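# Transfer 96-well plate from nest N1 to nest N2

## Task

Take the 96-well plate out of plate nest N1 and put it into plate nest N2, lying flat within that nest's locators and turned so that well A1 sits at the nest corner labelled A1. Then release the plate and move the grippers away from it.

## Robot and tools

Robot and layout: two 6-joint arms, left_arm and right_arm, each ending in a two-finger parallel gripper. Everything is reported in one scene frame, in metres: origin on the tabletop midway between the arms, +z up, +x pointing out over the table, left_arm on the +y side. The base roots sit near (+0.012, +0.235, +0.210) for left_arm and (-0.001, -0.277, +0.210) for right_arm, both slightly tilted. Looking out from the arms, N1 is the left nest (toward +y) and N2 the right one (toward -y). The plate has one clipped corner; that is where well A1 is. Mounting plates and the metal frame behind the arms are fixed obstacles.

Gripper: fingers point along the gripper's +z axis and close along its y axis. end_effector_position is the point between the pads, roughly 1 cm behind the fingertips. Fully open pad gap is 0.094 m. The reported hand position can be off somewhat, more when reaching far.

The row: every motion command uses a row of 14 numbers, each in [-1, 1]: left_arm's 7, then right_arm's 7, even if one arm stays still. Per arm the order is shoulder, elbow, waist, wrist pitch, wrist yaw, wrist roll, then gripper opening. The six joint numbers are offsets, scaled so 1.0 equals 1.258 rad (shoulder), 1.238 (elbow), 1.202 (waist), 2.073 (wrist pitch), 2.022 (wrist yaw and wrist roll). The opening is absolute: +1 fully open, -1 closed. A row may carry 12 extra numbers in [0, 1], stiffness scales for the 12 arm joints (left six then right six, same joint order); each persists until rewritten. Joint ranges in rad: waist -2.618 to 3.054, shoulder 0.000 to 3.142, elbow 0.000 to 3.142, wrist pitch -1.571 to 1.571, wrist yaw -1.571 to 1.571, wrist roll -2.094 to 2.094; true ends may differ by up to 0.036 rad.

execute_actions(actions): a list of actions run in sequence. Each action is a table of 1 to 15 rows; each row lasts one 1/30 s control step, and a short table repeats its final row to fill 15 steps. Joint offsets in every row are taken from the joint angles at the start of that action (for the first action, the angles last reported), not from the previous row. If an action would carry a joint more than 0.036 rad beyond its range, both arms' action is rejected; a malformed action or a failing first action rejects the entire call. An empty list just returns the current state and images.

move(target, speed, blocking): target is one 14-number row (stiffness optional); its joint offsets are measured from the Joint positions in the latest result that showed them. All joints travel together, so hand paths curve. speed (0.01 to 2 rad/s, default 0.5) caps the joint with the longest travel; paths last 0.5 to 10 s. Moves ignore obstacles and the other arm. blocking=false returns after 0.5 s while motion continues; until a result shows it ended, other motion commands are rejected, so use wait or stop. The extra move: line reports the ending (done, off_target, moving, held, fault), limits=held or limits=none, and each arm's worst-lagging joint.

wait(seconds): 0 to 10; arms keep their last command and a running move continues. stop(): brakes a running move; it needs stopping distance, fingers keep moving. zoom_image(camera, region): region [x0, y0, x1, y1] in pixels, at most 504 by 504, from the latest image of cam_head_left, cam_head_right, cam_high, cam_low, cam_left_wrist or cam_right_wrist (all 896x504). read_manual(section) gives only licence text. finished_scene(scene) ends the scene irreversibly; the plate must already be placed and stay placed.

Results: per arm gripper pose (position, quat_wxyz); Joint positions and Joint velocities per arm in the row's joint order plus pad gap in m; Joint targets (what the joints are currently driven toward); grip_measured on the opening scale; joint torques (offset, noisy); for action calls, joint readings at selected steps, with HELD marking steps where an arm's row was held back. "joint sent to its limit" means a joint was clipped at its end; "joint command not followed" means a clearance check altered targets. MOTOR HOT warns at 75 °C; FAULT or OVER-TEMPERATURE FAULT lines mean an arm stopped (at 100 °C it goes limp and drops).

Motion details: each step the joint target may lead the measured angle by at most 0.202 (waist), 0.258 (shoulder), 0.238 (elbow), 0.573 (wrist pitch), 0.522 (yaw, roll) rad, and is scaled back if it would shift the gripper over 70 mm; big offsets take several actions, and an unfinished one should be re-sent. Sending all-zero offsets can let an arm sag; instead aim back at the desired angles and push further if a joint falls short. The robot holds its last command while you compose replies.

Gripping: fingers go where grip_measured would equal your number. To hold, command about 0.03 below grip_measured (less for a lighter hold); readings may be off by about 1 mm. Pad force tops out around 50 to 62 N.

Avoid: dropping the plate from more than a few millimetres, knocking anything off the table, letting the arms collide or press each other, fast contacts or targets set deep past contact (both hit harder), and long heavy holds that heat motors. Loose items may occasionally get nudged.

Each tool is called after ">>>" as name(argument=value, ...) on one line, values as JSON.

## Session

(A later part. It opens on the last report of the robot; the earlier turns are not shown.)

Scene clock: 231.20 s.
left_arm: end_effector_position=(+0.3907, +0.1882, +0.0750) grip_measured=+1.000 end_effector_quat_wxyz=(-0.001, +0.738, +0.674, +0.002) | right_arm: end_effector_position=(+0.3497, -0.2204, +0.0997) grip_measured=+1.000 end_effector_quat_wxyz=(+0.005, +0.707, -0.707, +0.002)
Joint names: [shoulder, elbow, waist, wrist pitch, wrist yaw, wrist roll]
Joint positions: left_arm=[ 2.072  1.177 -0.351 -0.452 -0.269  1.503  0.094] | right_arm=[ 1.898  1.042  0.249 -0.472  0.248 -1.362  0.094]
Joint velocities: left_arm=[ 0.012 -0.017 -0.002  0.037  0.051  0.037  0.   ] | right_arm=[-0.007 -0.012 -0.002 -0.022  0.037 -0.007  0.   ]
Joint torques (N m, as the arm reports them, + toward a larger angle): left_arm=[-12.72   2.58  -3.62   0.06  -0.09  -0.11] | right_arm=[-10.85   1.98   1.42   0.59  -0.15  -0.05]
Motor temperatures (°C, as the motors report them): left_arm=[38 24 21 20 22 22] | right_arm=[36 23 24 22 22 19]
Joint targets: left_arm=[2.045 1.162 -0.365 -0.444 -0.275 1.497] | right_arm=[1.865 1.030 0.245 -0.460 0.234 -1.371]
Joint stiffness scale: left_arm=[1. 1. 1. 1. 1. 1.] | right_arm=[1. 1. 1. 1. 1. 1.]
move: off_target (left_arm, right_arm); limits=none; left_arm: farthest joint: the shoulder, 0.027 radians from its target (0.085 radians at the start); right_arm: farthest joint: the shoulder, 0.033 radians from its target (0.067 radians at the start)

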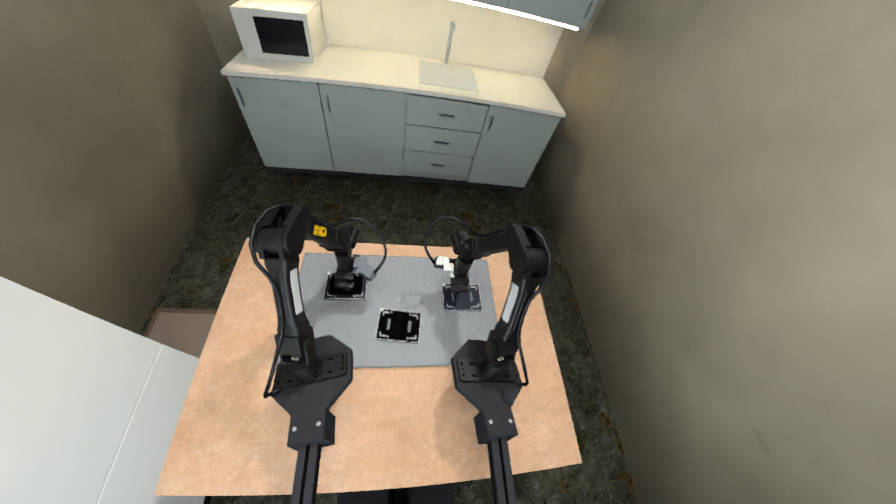

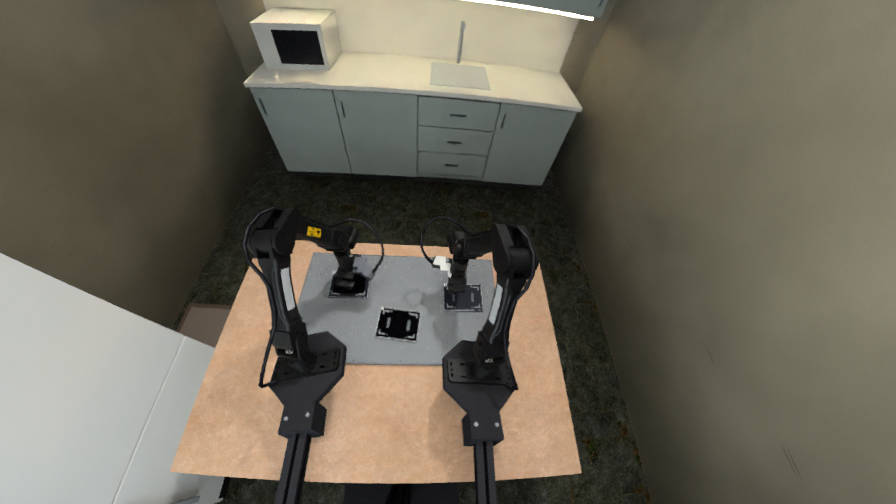

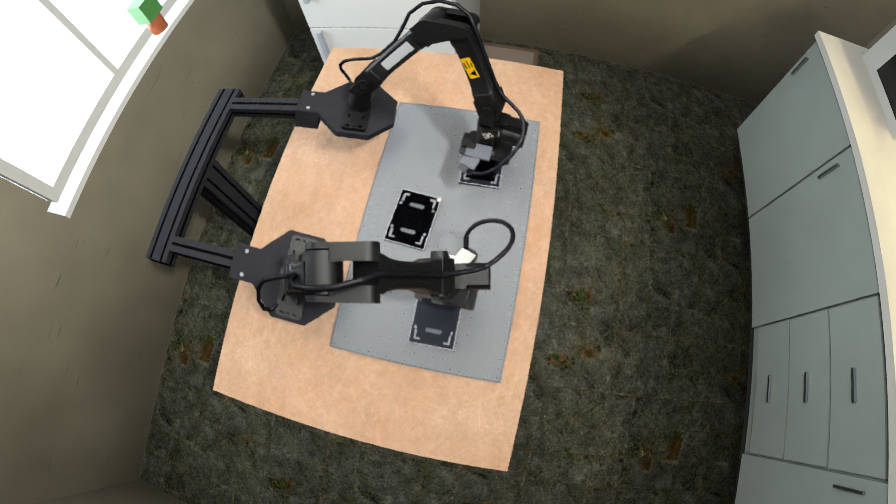

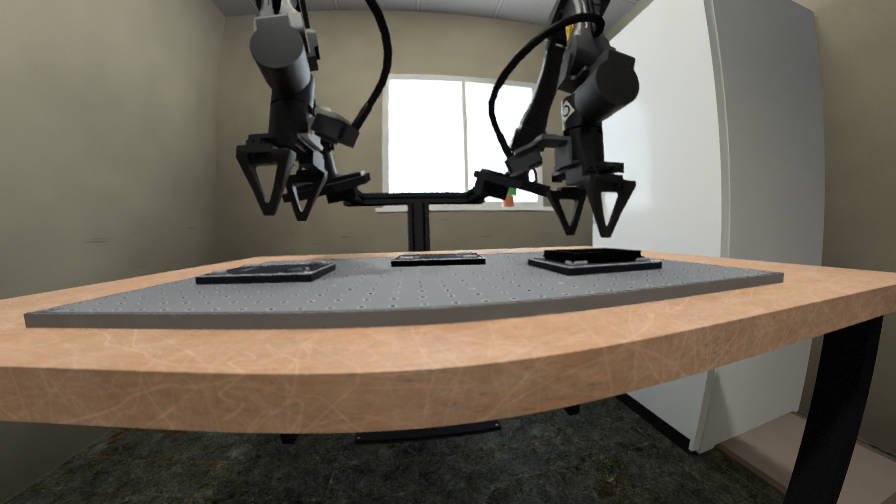

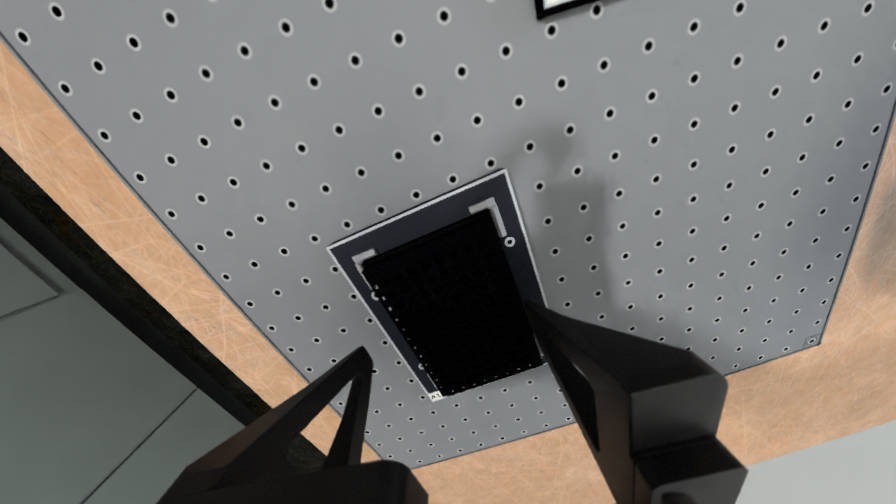

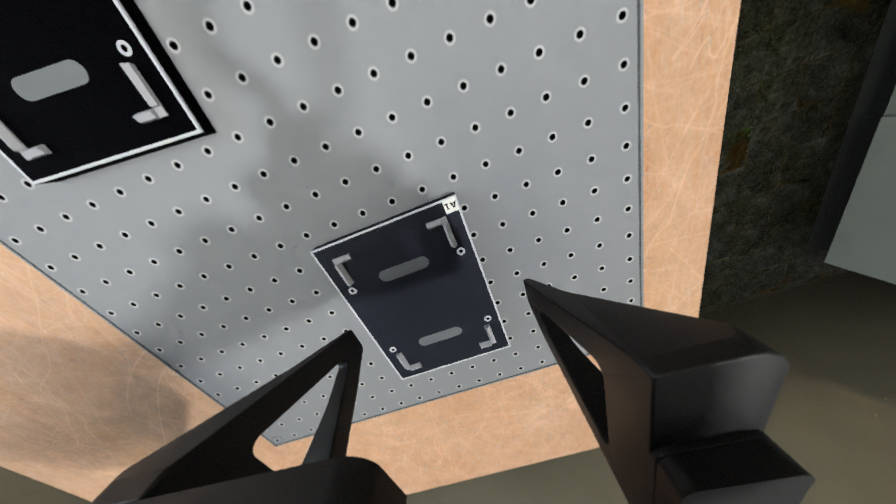

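>>> move(target=[0.031,-0.012,0.0125,0.0207,-0.003,0.0074,1, -0.0262,-0.0097,-0.0033,0.0058,-0.0069,-0.0045,1], speed=0.1)

Scene clock: 288.27 s.
left_arm: end_effector_position=(+0.3910, +0.1895, +0.0634) grip_measured=+1.000 end_effector_quat_wxyz=(-0.002, +0.738, +0.675, +0.004) | right_arm: end_effector_position=(+0.3498, -0.2204, +0.0997) grip_measured=+1.000 end_effector_quat_wxyz=(+0.005, +0.707, -0.707, +0.002)
Joint names: [shoulder, elbow, waist, wrist pitch, wrist yaw, wrist roll]
Joint positions: left_arm=[ 2.105  1.177 -0.341 -0.416 -0.27   1.511  0.094] | right_arm=[ 1.898  1.042  0.249 -0.472  0.248 -1.362  0.094]
Joint velocities: left_arm=[ 0.002 -0.027  0.007 -0.022  0.022  0.007  0.   ] | right_arm=[ 0.012  0.002 -0.007  0.022  0.051 -0.022  0.   ]
Joint torques (N m, as the arm reports them, + toward a larger angle): left_arm=[-10.13   2.4   -2.16   0.07  -0.08   0.02] | right_arm=[-10.85   1.91   1.41   0.59  -0.15  -0.06]
Motor temperatures (°C, as the motors report them): left_arm=[41 23 21 20 22 22] | right_arm=[36 21 24 22 22 19]
Joint targets: left_arm=[2.111 1.162 -0.336 -0.409 -0.275 1.518] | right_arm=[1.865 1.030 0.245 -0.460 0.235 -1.371]
Joint stiffness scale: left_arm=[1. 1. 1. 1. 1. 1.] | right_arm=[1. 1. 1. 1. 1. 1.]
move: off_target (right_arm); limits=none; left_arm: farthest joint: the elbow, 0.015 radians from its target (0.015 radians at the start); right_arm: farthest joint: the shoulder, 0.033 radians from its target (0.033 radians at the start)

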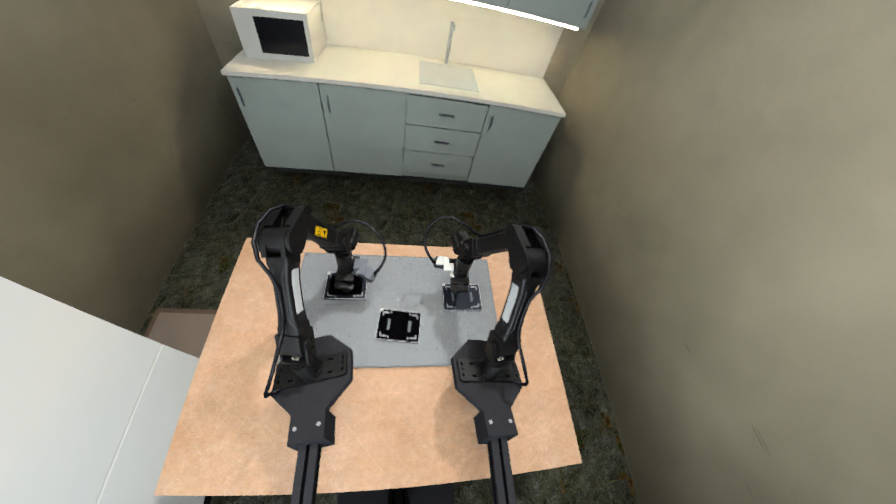

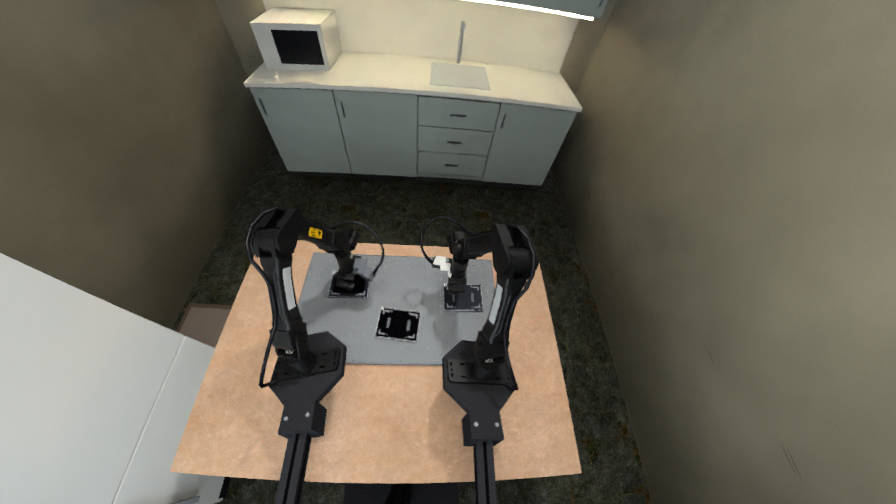

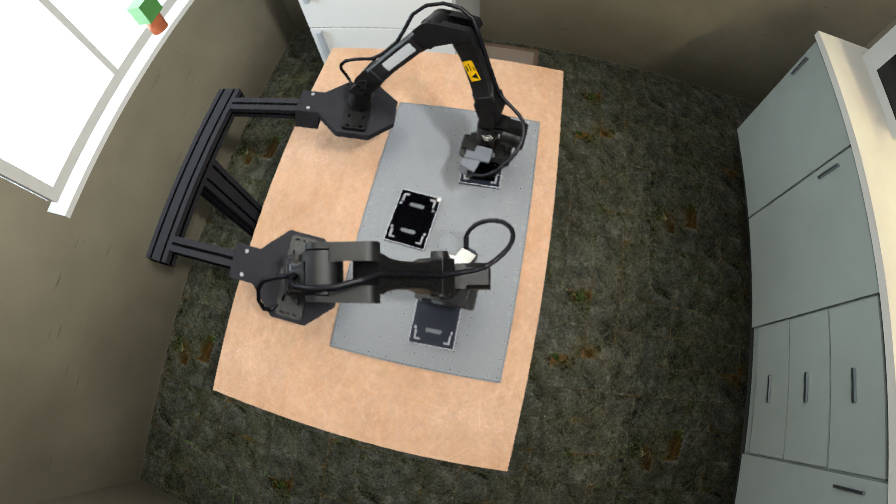

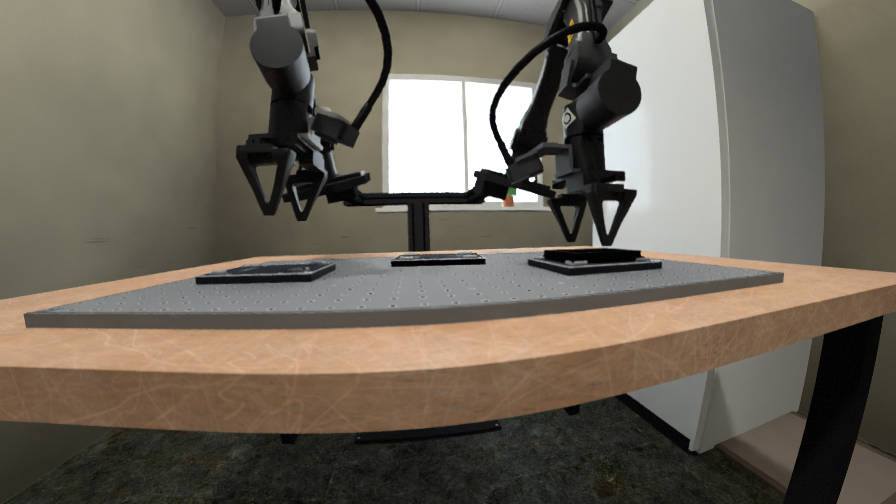

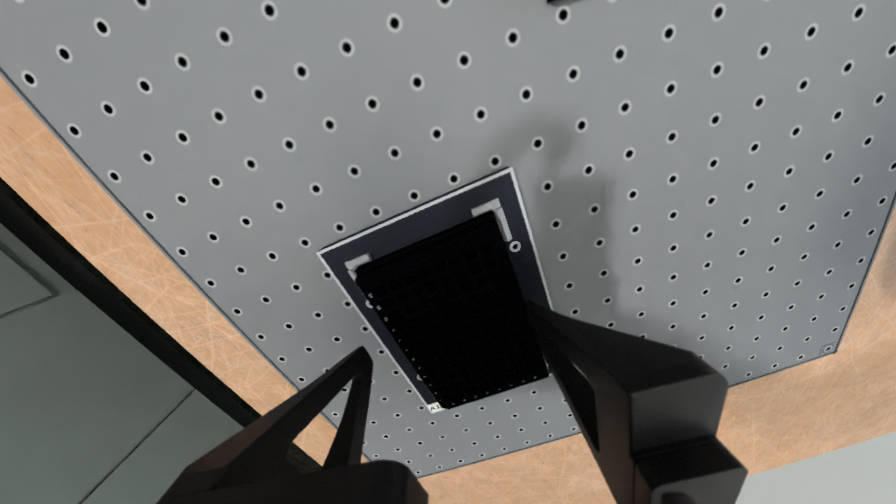

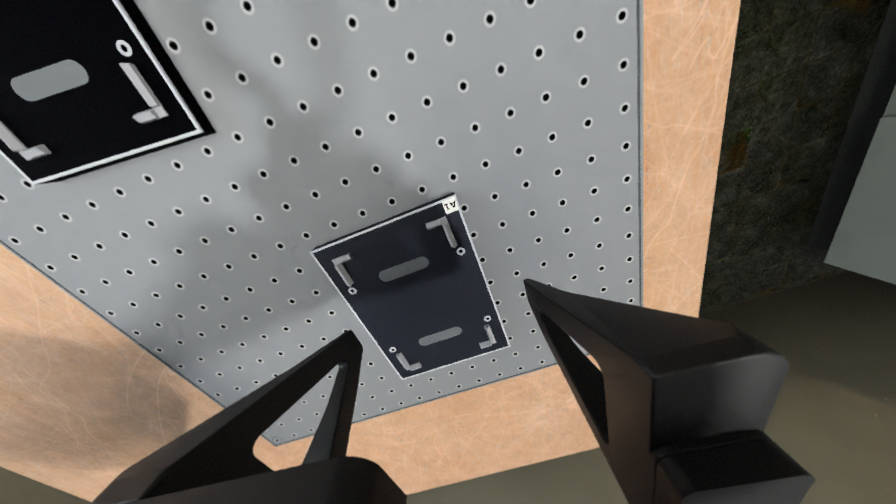

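>>> move(target=[-0.041,-0.0436,0.024,0.0109,0.006,0.0148,1, -0.0262,-0.0097,-0.0033,0.0058,-0.0069,-0.0045,1], speed=0.1)

Scene clock: 326.83 s.
left_arm: end_effector_position=(+0.3853, +0.2002, +0.0644) grip_measured=+1.000 end_effector_quat_wxyz=(-0.004, +0.738, +0.675, +0.005) | right_arm: end_effector_position=(+0.3499, -0.2204, +0.0997) grip_measured=+1.000 end_effector_quat_wxyz=(+0.004, +0.707, -0.707, +0.002)
Joint names: [shoulder, elbow, waist, wrist pitch, wrist yaw, wrist roll]
Joint positions: left_arm=[ 2.078  1.139 -0.318 -0.401 -0.27   1.535  0.094] | right_arm=[ 1.898  1.042  0.249 -0.471  0.248 -1.362  0.094]
Joint velocities: left_arm=[-0.002  0.002  0.007  0.066 -0.037 -0.051  0.   ] | right_arm=[-0.007  0.007  0.007  0.007 -0.037  0.022  0.   ]
Joint torques (N m, as the arm reports them, + toward a larger angle): left_arm=[-12.41   2.17  -1.98   0.08   0.09   0.02] | right_arm=[-10.87   1.9    1.37   0.59  -0.15  -0.06]
Motor temperatures (°C, as the motors report them): left_arm=[38 23 21 20 22 22] | right_arm=[37 21 24 22 22 19]
Joint targets: left_arm=[2.053 1.123 -0.312 -0.393 -0.258 1.541] | right_arm=[1.865 1.030 0.245 -0.459 0.234 -1.371]
Joint stiffness scale: left_arm=[1. 1. 1. 1. 1. 1.] | right_arm=[1. 1. 1. 1. 1. 1.]
move: off_target (left_arm, right_arm); limits=none; left_arm: farthest joint: the shoulder, 0.024 radians from its target (0.051 radians at the start); right_arm: farthest joint: the shoulder, 0.033 radians from its target (0.033 radians at the start)

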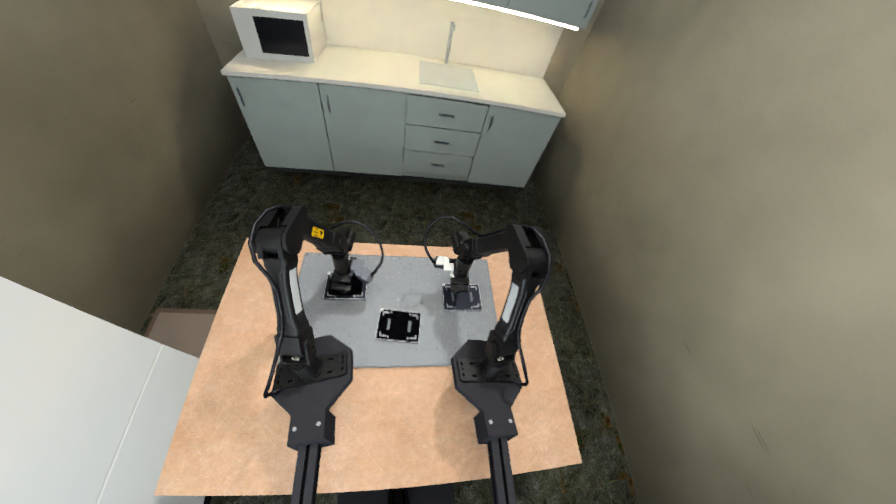

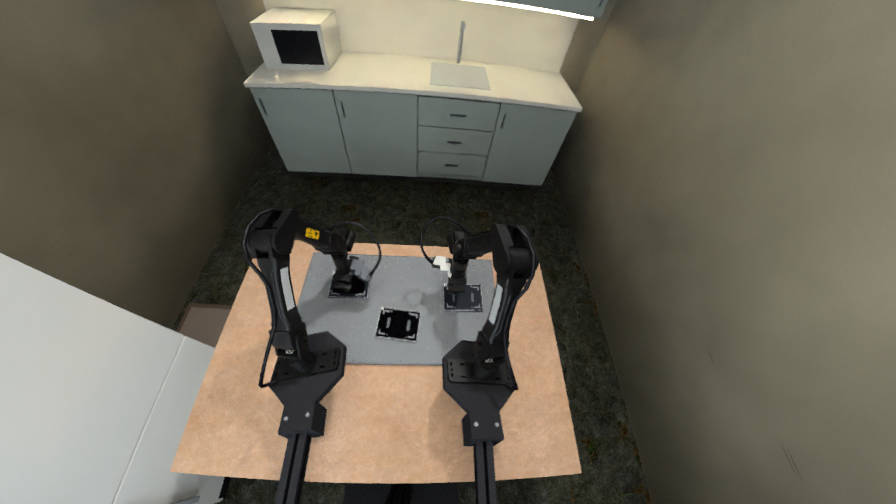

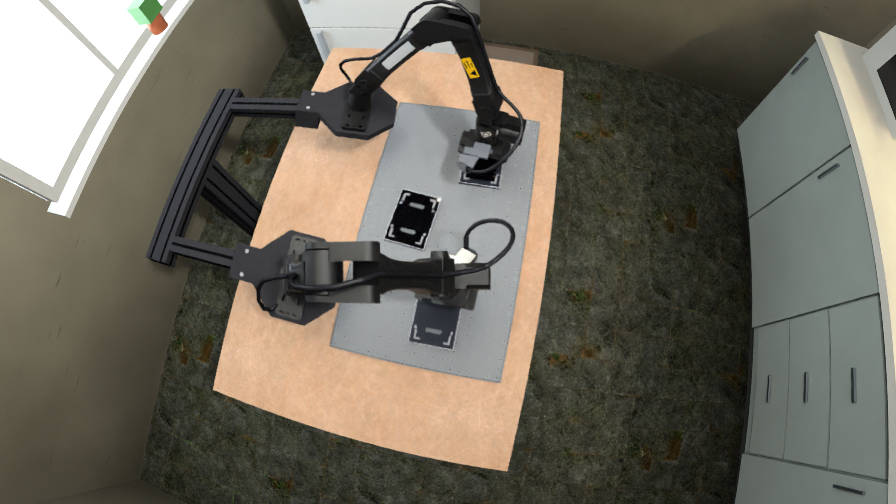

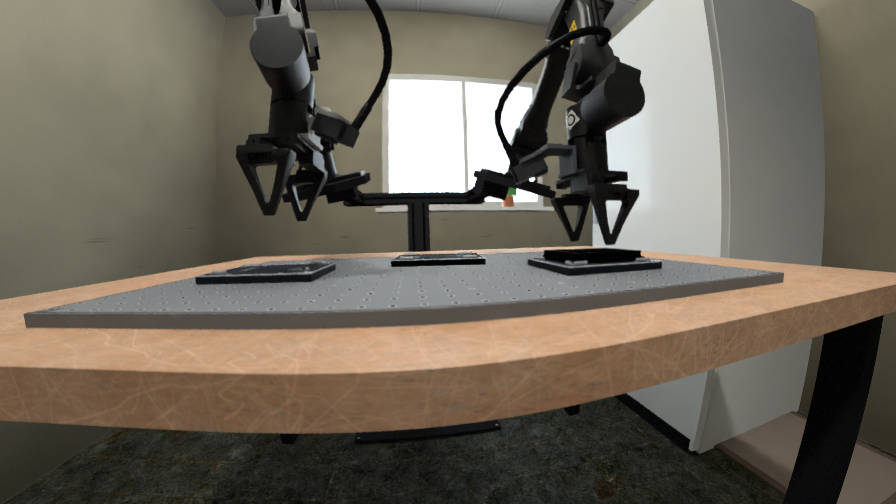

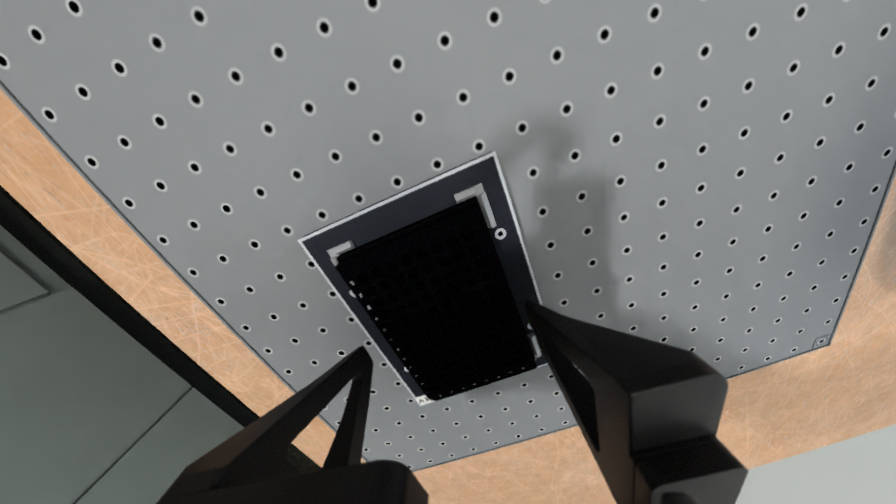

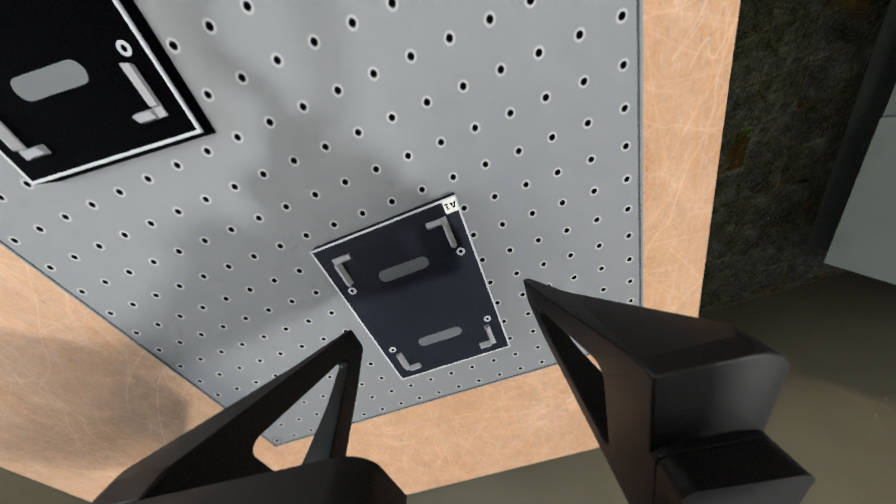

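>>> zoom_image(camera="cam_left_wrist", region=[290, 140, 590, 420])

>>> zoom_image(camera="cam_low", region=[510, 200, 680, 285])

Region (290, 140, 590, 420) of cam_left_wrist's 896x504 image, scaled by 1.680, with more detail than that image has; it fills the top 470 rows of this view, and the rest is white.

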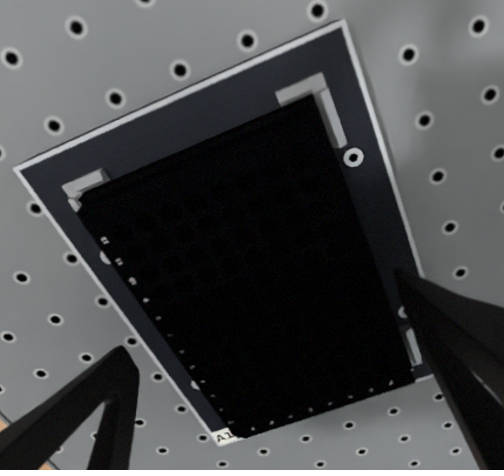

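Region (510, 200, 680, 285) of cam_low's 896x504 image, scaled by 2.965, with more detail than that image has.

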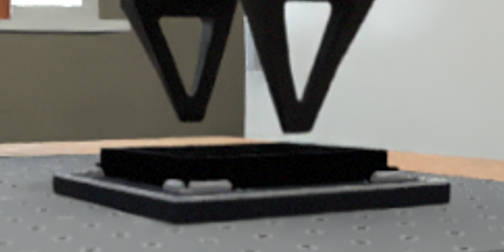

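>>> move(target=[0.0461,-0.013,0.0153,0.0283,0.006,0.0094,1, -0.0262,-0.0097,-0.0033,0.0058,-0.0069,-0.0045,1], speed=0.06)

>>> zoom_image(camera="cam_low", region=[510, 200, 680, 285])

>>> zoom_image(camera="cam_left_wrist", region=[290, 180, 590, 460])

Scene clock: 343.87 s.
left_arm: end_effector_position=(+0.3846, +0.2009, +0.0477) grip_measured=+1.000 end_effector_quat_wxyz=(-0.005, +0.738, +0.675, +0.006) | right_arm: end_effector_position=(+0.3500, -0.2204, +0.0997) grip_measured=+1.000 end_effector_quat_wxyz=(+0.004, +0.707, -0.707, +0.002)
Joint names: [shoulder, elbow, waist, wrist pitch, wrist yaw, wrist roll]
Joint positions: left_arm=[ 2.127  1.139 -0.306 -0.349 -0.27   1.547  0.094] | right_arm=[ 1.898  1.042  0.249 -0.471  0.248 -1.363  0.094]
Joint velocities: left_arm=[-0.012 -0.007  0.002 -0.007 -0.037 -0.007  0.   ] | right_arm=[-0.017 -0.007 -0.007  0.037  0.007  0.007  0.   ]
Joint torques (N m, as the arm reports them, + toward a larger angle): left_arm=[-9.86  2.01 -1.89  0.06  0.09  0.02] | right_arm=[-10.88   1.87   1.38   0.6   -0.15  -0.06]
Motor temperatures (°C, as the motors report them): left_arm=[40 23 21 21 22 22] | right_arm=[37 21 24 22 22 19]
Joint targets: left_arm=[2.136 1.123 -0.299 -0.342 -0.258 1.554] | right_arm=[1.865 1.030 0.245 -0.459 0.234 -1.372]
Joint stiffness scale: left_arm=[1. 1. 1. 1. 1. 1.] | right_arm=[1. 1. 1. 1. 1. 1.]
move: off_target (right_arm); limits=none; left_arm: farthest joint: the elbow, 0.016 radians from its target (0.016 radians at the start); right_arm: farthest joint: the shoulder, 0.033 radians from its target (0.033 radians at the start)

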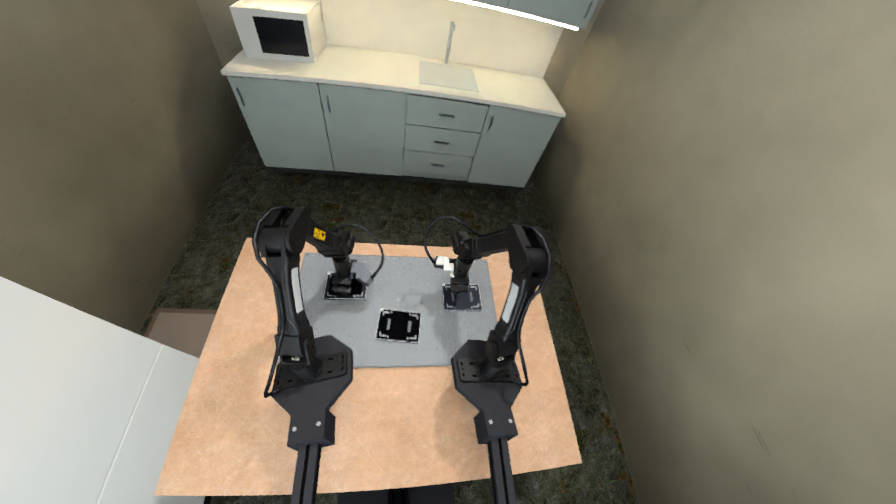

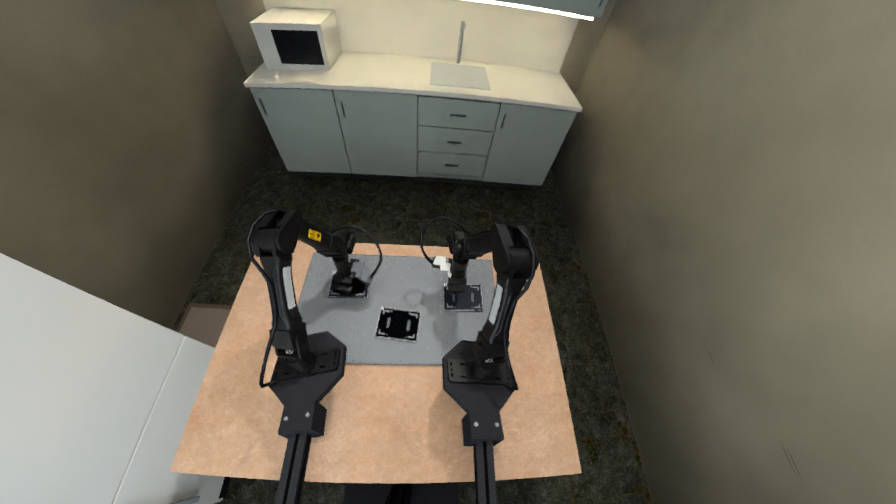

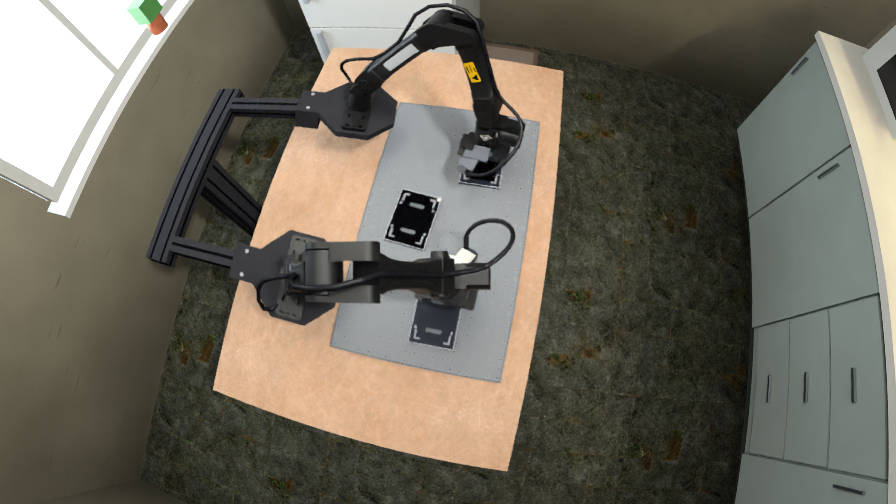

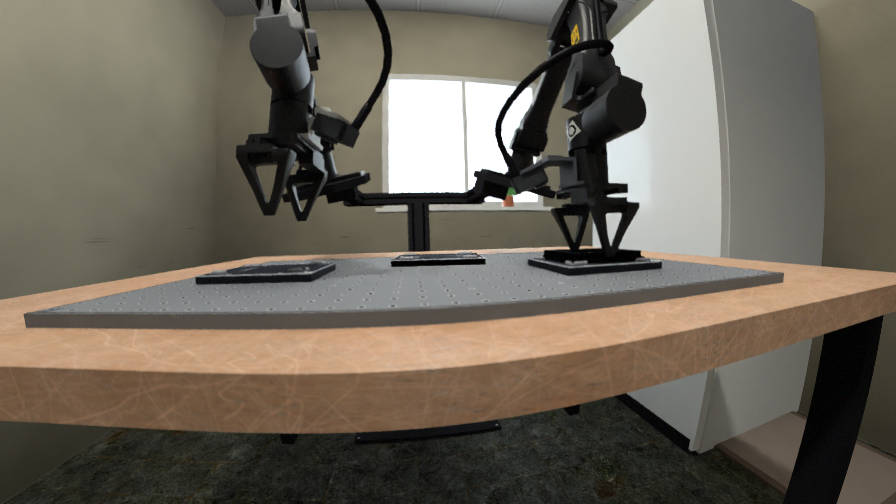

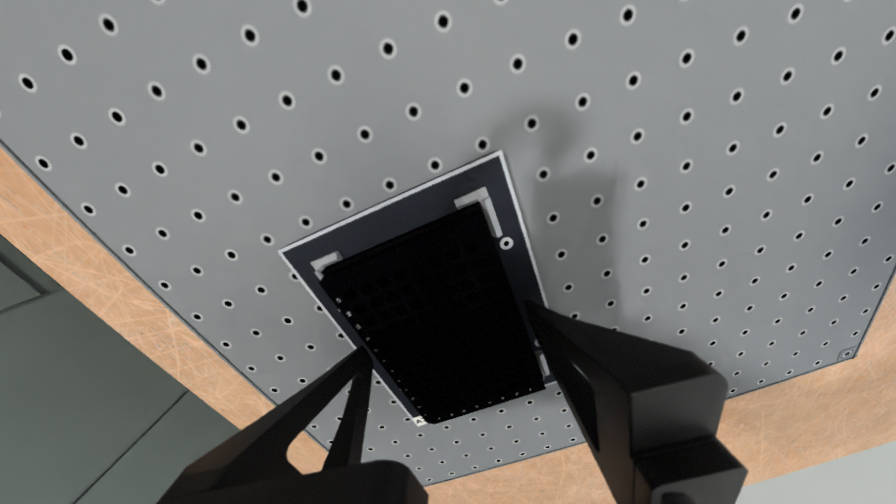

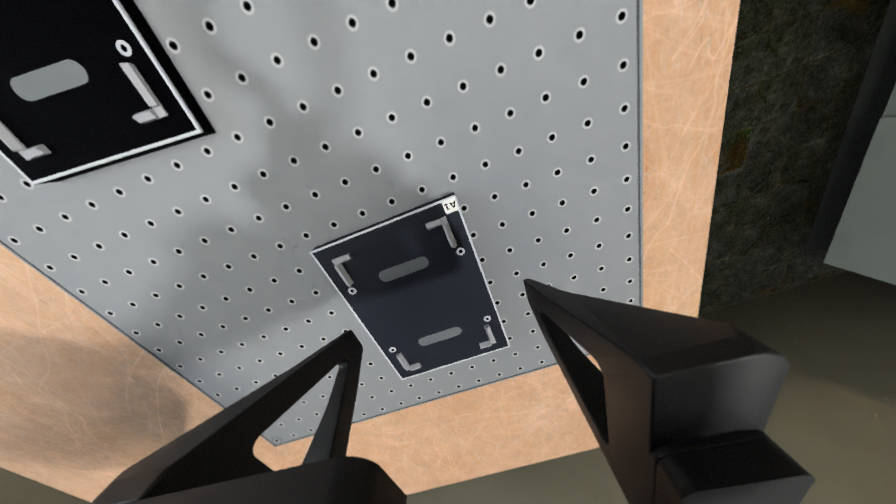

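Region (510, 200, 680, 285) of cam_low's 896x504 image, scaled by 2.965, with more detail than that image has.

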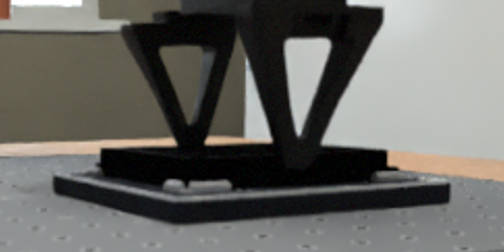

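Region (290, 180, 590, 460) of cam_left_wrist's 896x504 image, scaled by 1.680, with more detail than that image has; it fills the top 470 rows of this view, and the rest is white.

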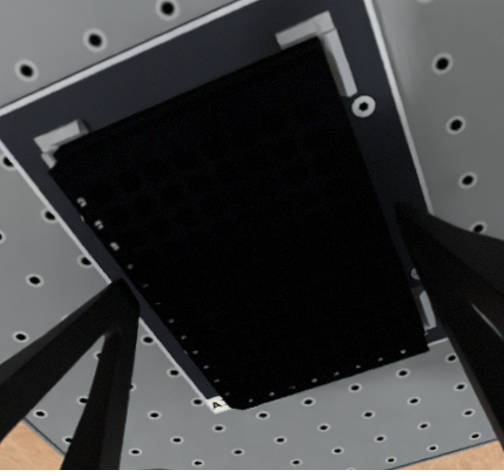

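>>> move(target=[0.0167,-0.013,0.0083,0.0087,0.006,0.005,1, -0.0262,-0.0097,-0.0033,0.0058,-0.0069,-0.0045,1], speed=0.05)

>>> zoom_image(camera="cam_low", region=[510, 200, 680, 285])

Scene clock: 353.70 s.
left_arm: end_effector_position=(+0.3838, +0.1999, +0.0436) grip_measured=+1.000 end_effector_quat_wxyz=(-0.006, +0.739, +0.673, +0.006) | right_arm: end_effector_position=(+0.3500, -0.2204, +0.0997) grip_measured=+1.000 end_effector_quat_wxyz=(+0.004, +0.707, -0.707, +0.002)
Joint names: [shoulder, elbow, waist, wrist pitch, wrist yaw, wrist roll]
Joint positions: left_arm=[ 2.14   1.139 -0.306 -0.338 -0.27   1.551  0.094] | right_arm=[ 1.898  1.042  0.249 -0.471  0.248 -1.363  0.094]
Joint velocities: left_arm=[-0.007  0.022  0.007 -0.095 -0.007 -0.007  0.   ] | right_arm=[ 0.002  0.017  0.002 -0.007 -0.007 -0.066  0.   ]
Joint torques (N m, as the arm reports them, + toward a larger angle): left_arm=[-9.96  1.92 -1.64  0.07  0.09  0.02] | right_arm=[-10.88   1.93   1.4    0.6   -0.16  -0.06]
Motor temperatures (°C, as the motors report them): left_arm=[39 23 21 21 22 22] | right_arm=[37 21 24 22 22 19]
Joint targets: left_arm=[2.148 1.123 -0.296 -0.331 -0.258 1.557] | right_arm=[1.865 1.030 0.245 -0.459 0.234 -1.372]
Joint stiffness scale: left_arm=[1. 1. 1. 1. 1. 1.] | right_arm=[1. 1. 1. 1. 1. 1.]
move: off_target (right_arm); limits=none; left_arm: farthest joint: the elbow, 0.016 radians from its target (0.016 radians at the start); right_arm: farthest joint: the shoulder, 0.033 radians from its target (0.033 radians at the start)

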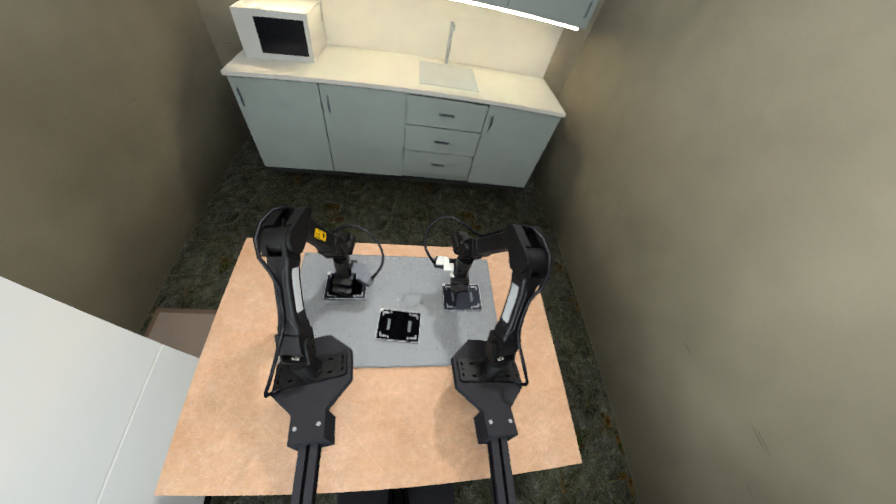

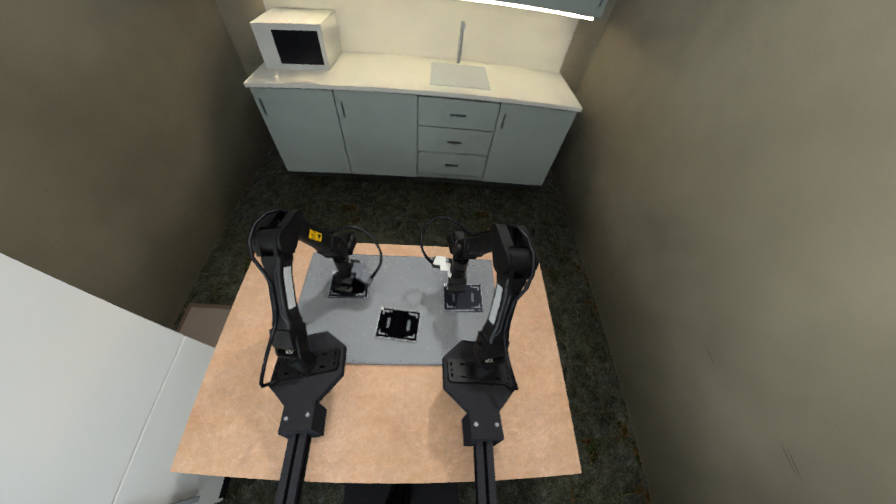

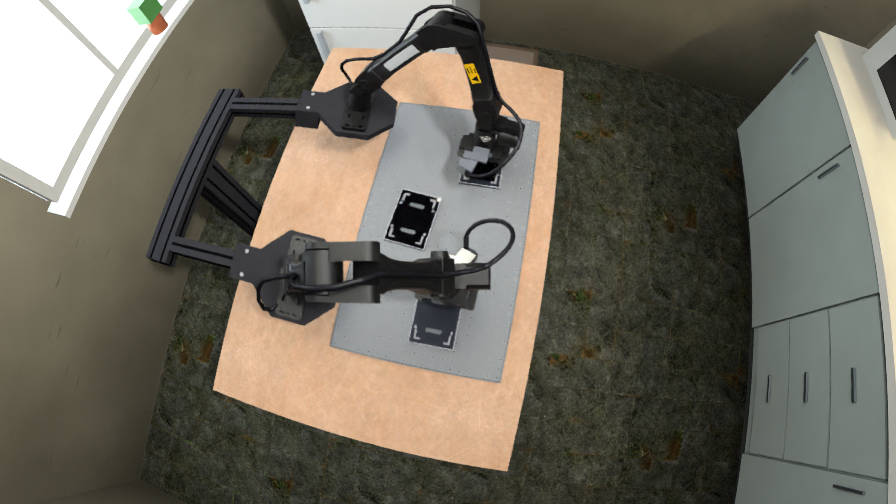

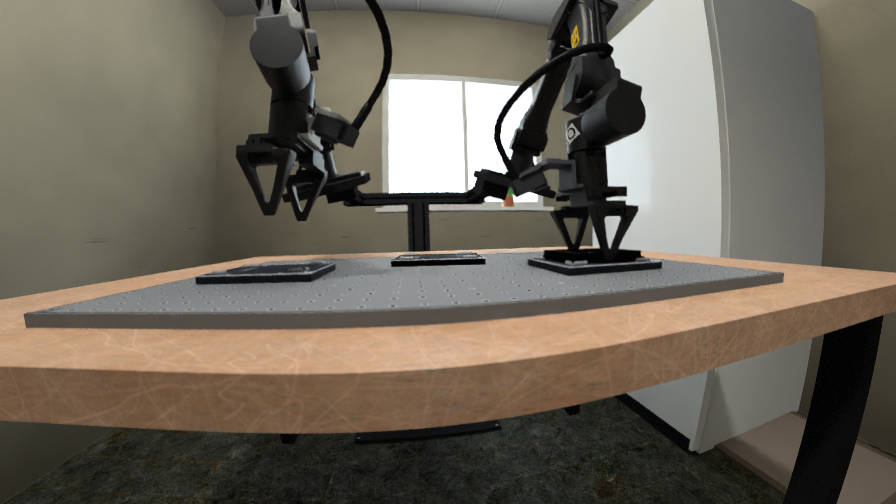

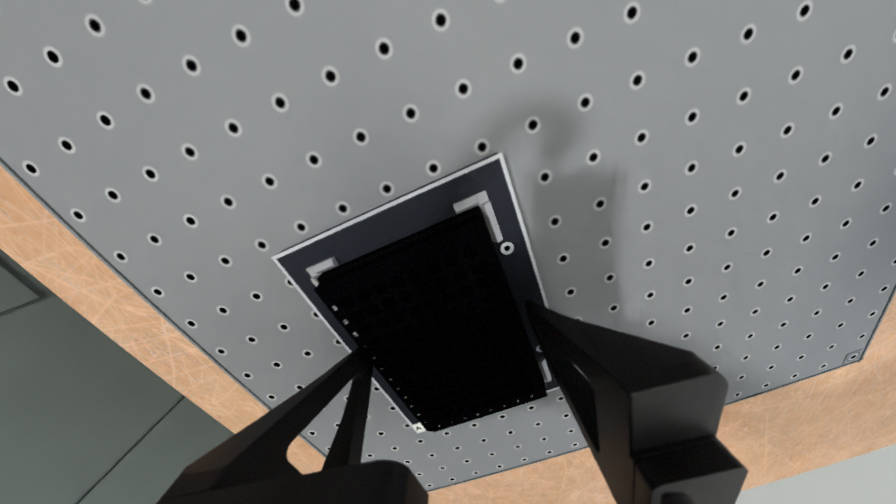

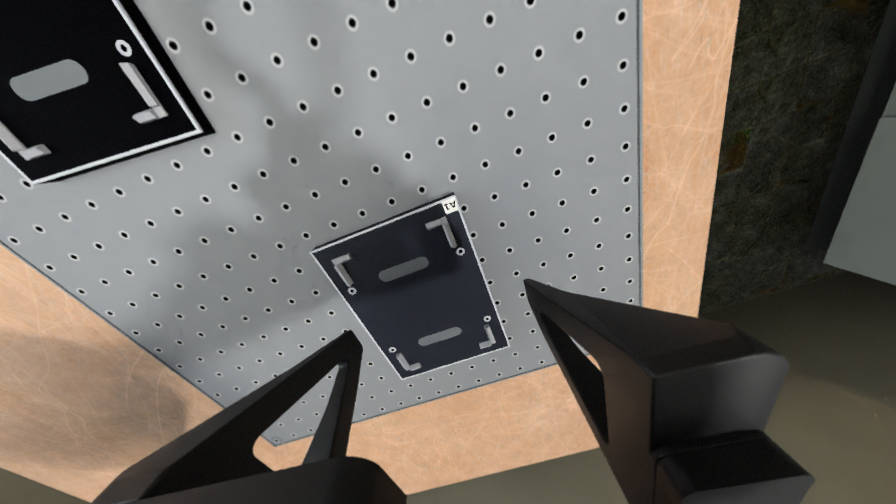

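Region (510, 200, 680, 285) of cam_low's 896x504 image, scaled by 2.965, with more detail than that image has.

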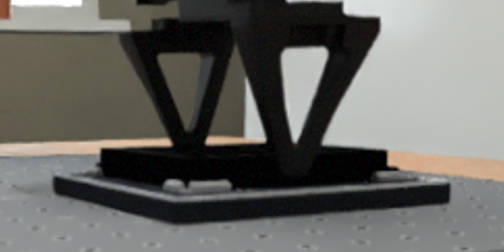

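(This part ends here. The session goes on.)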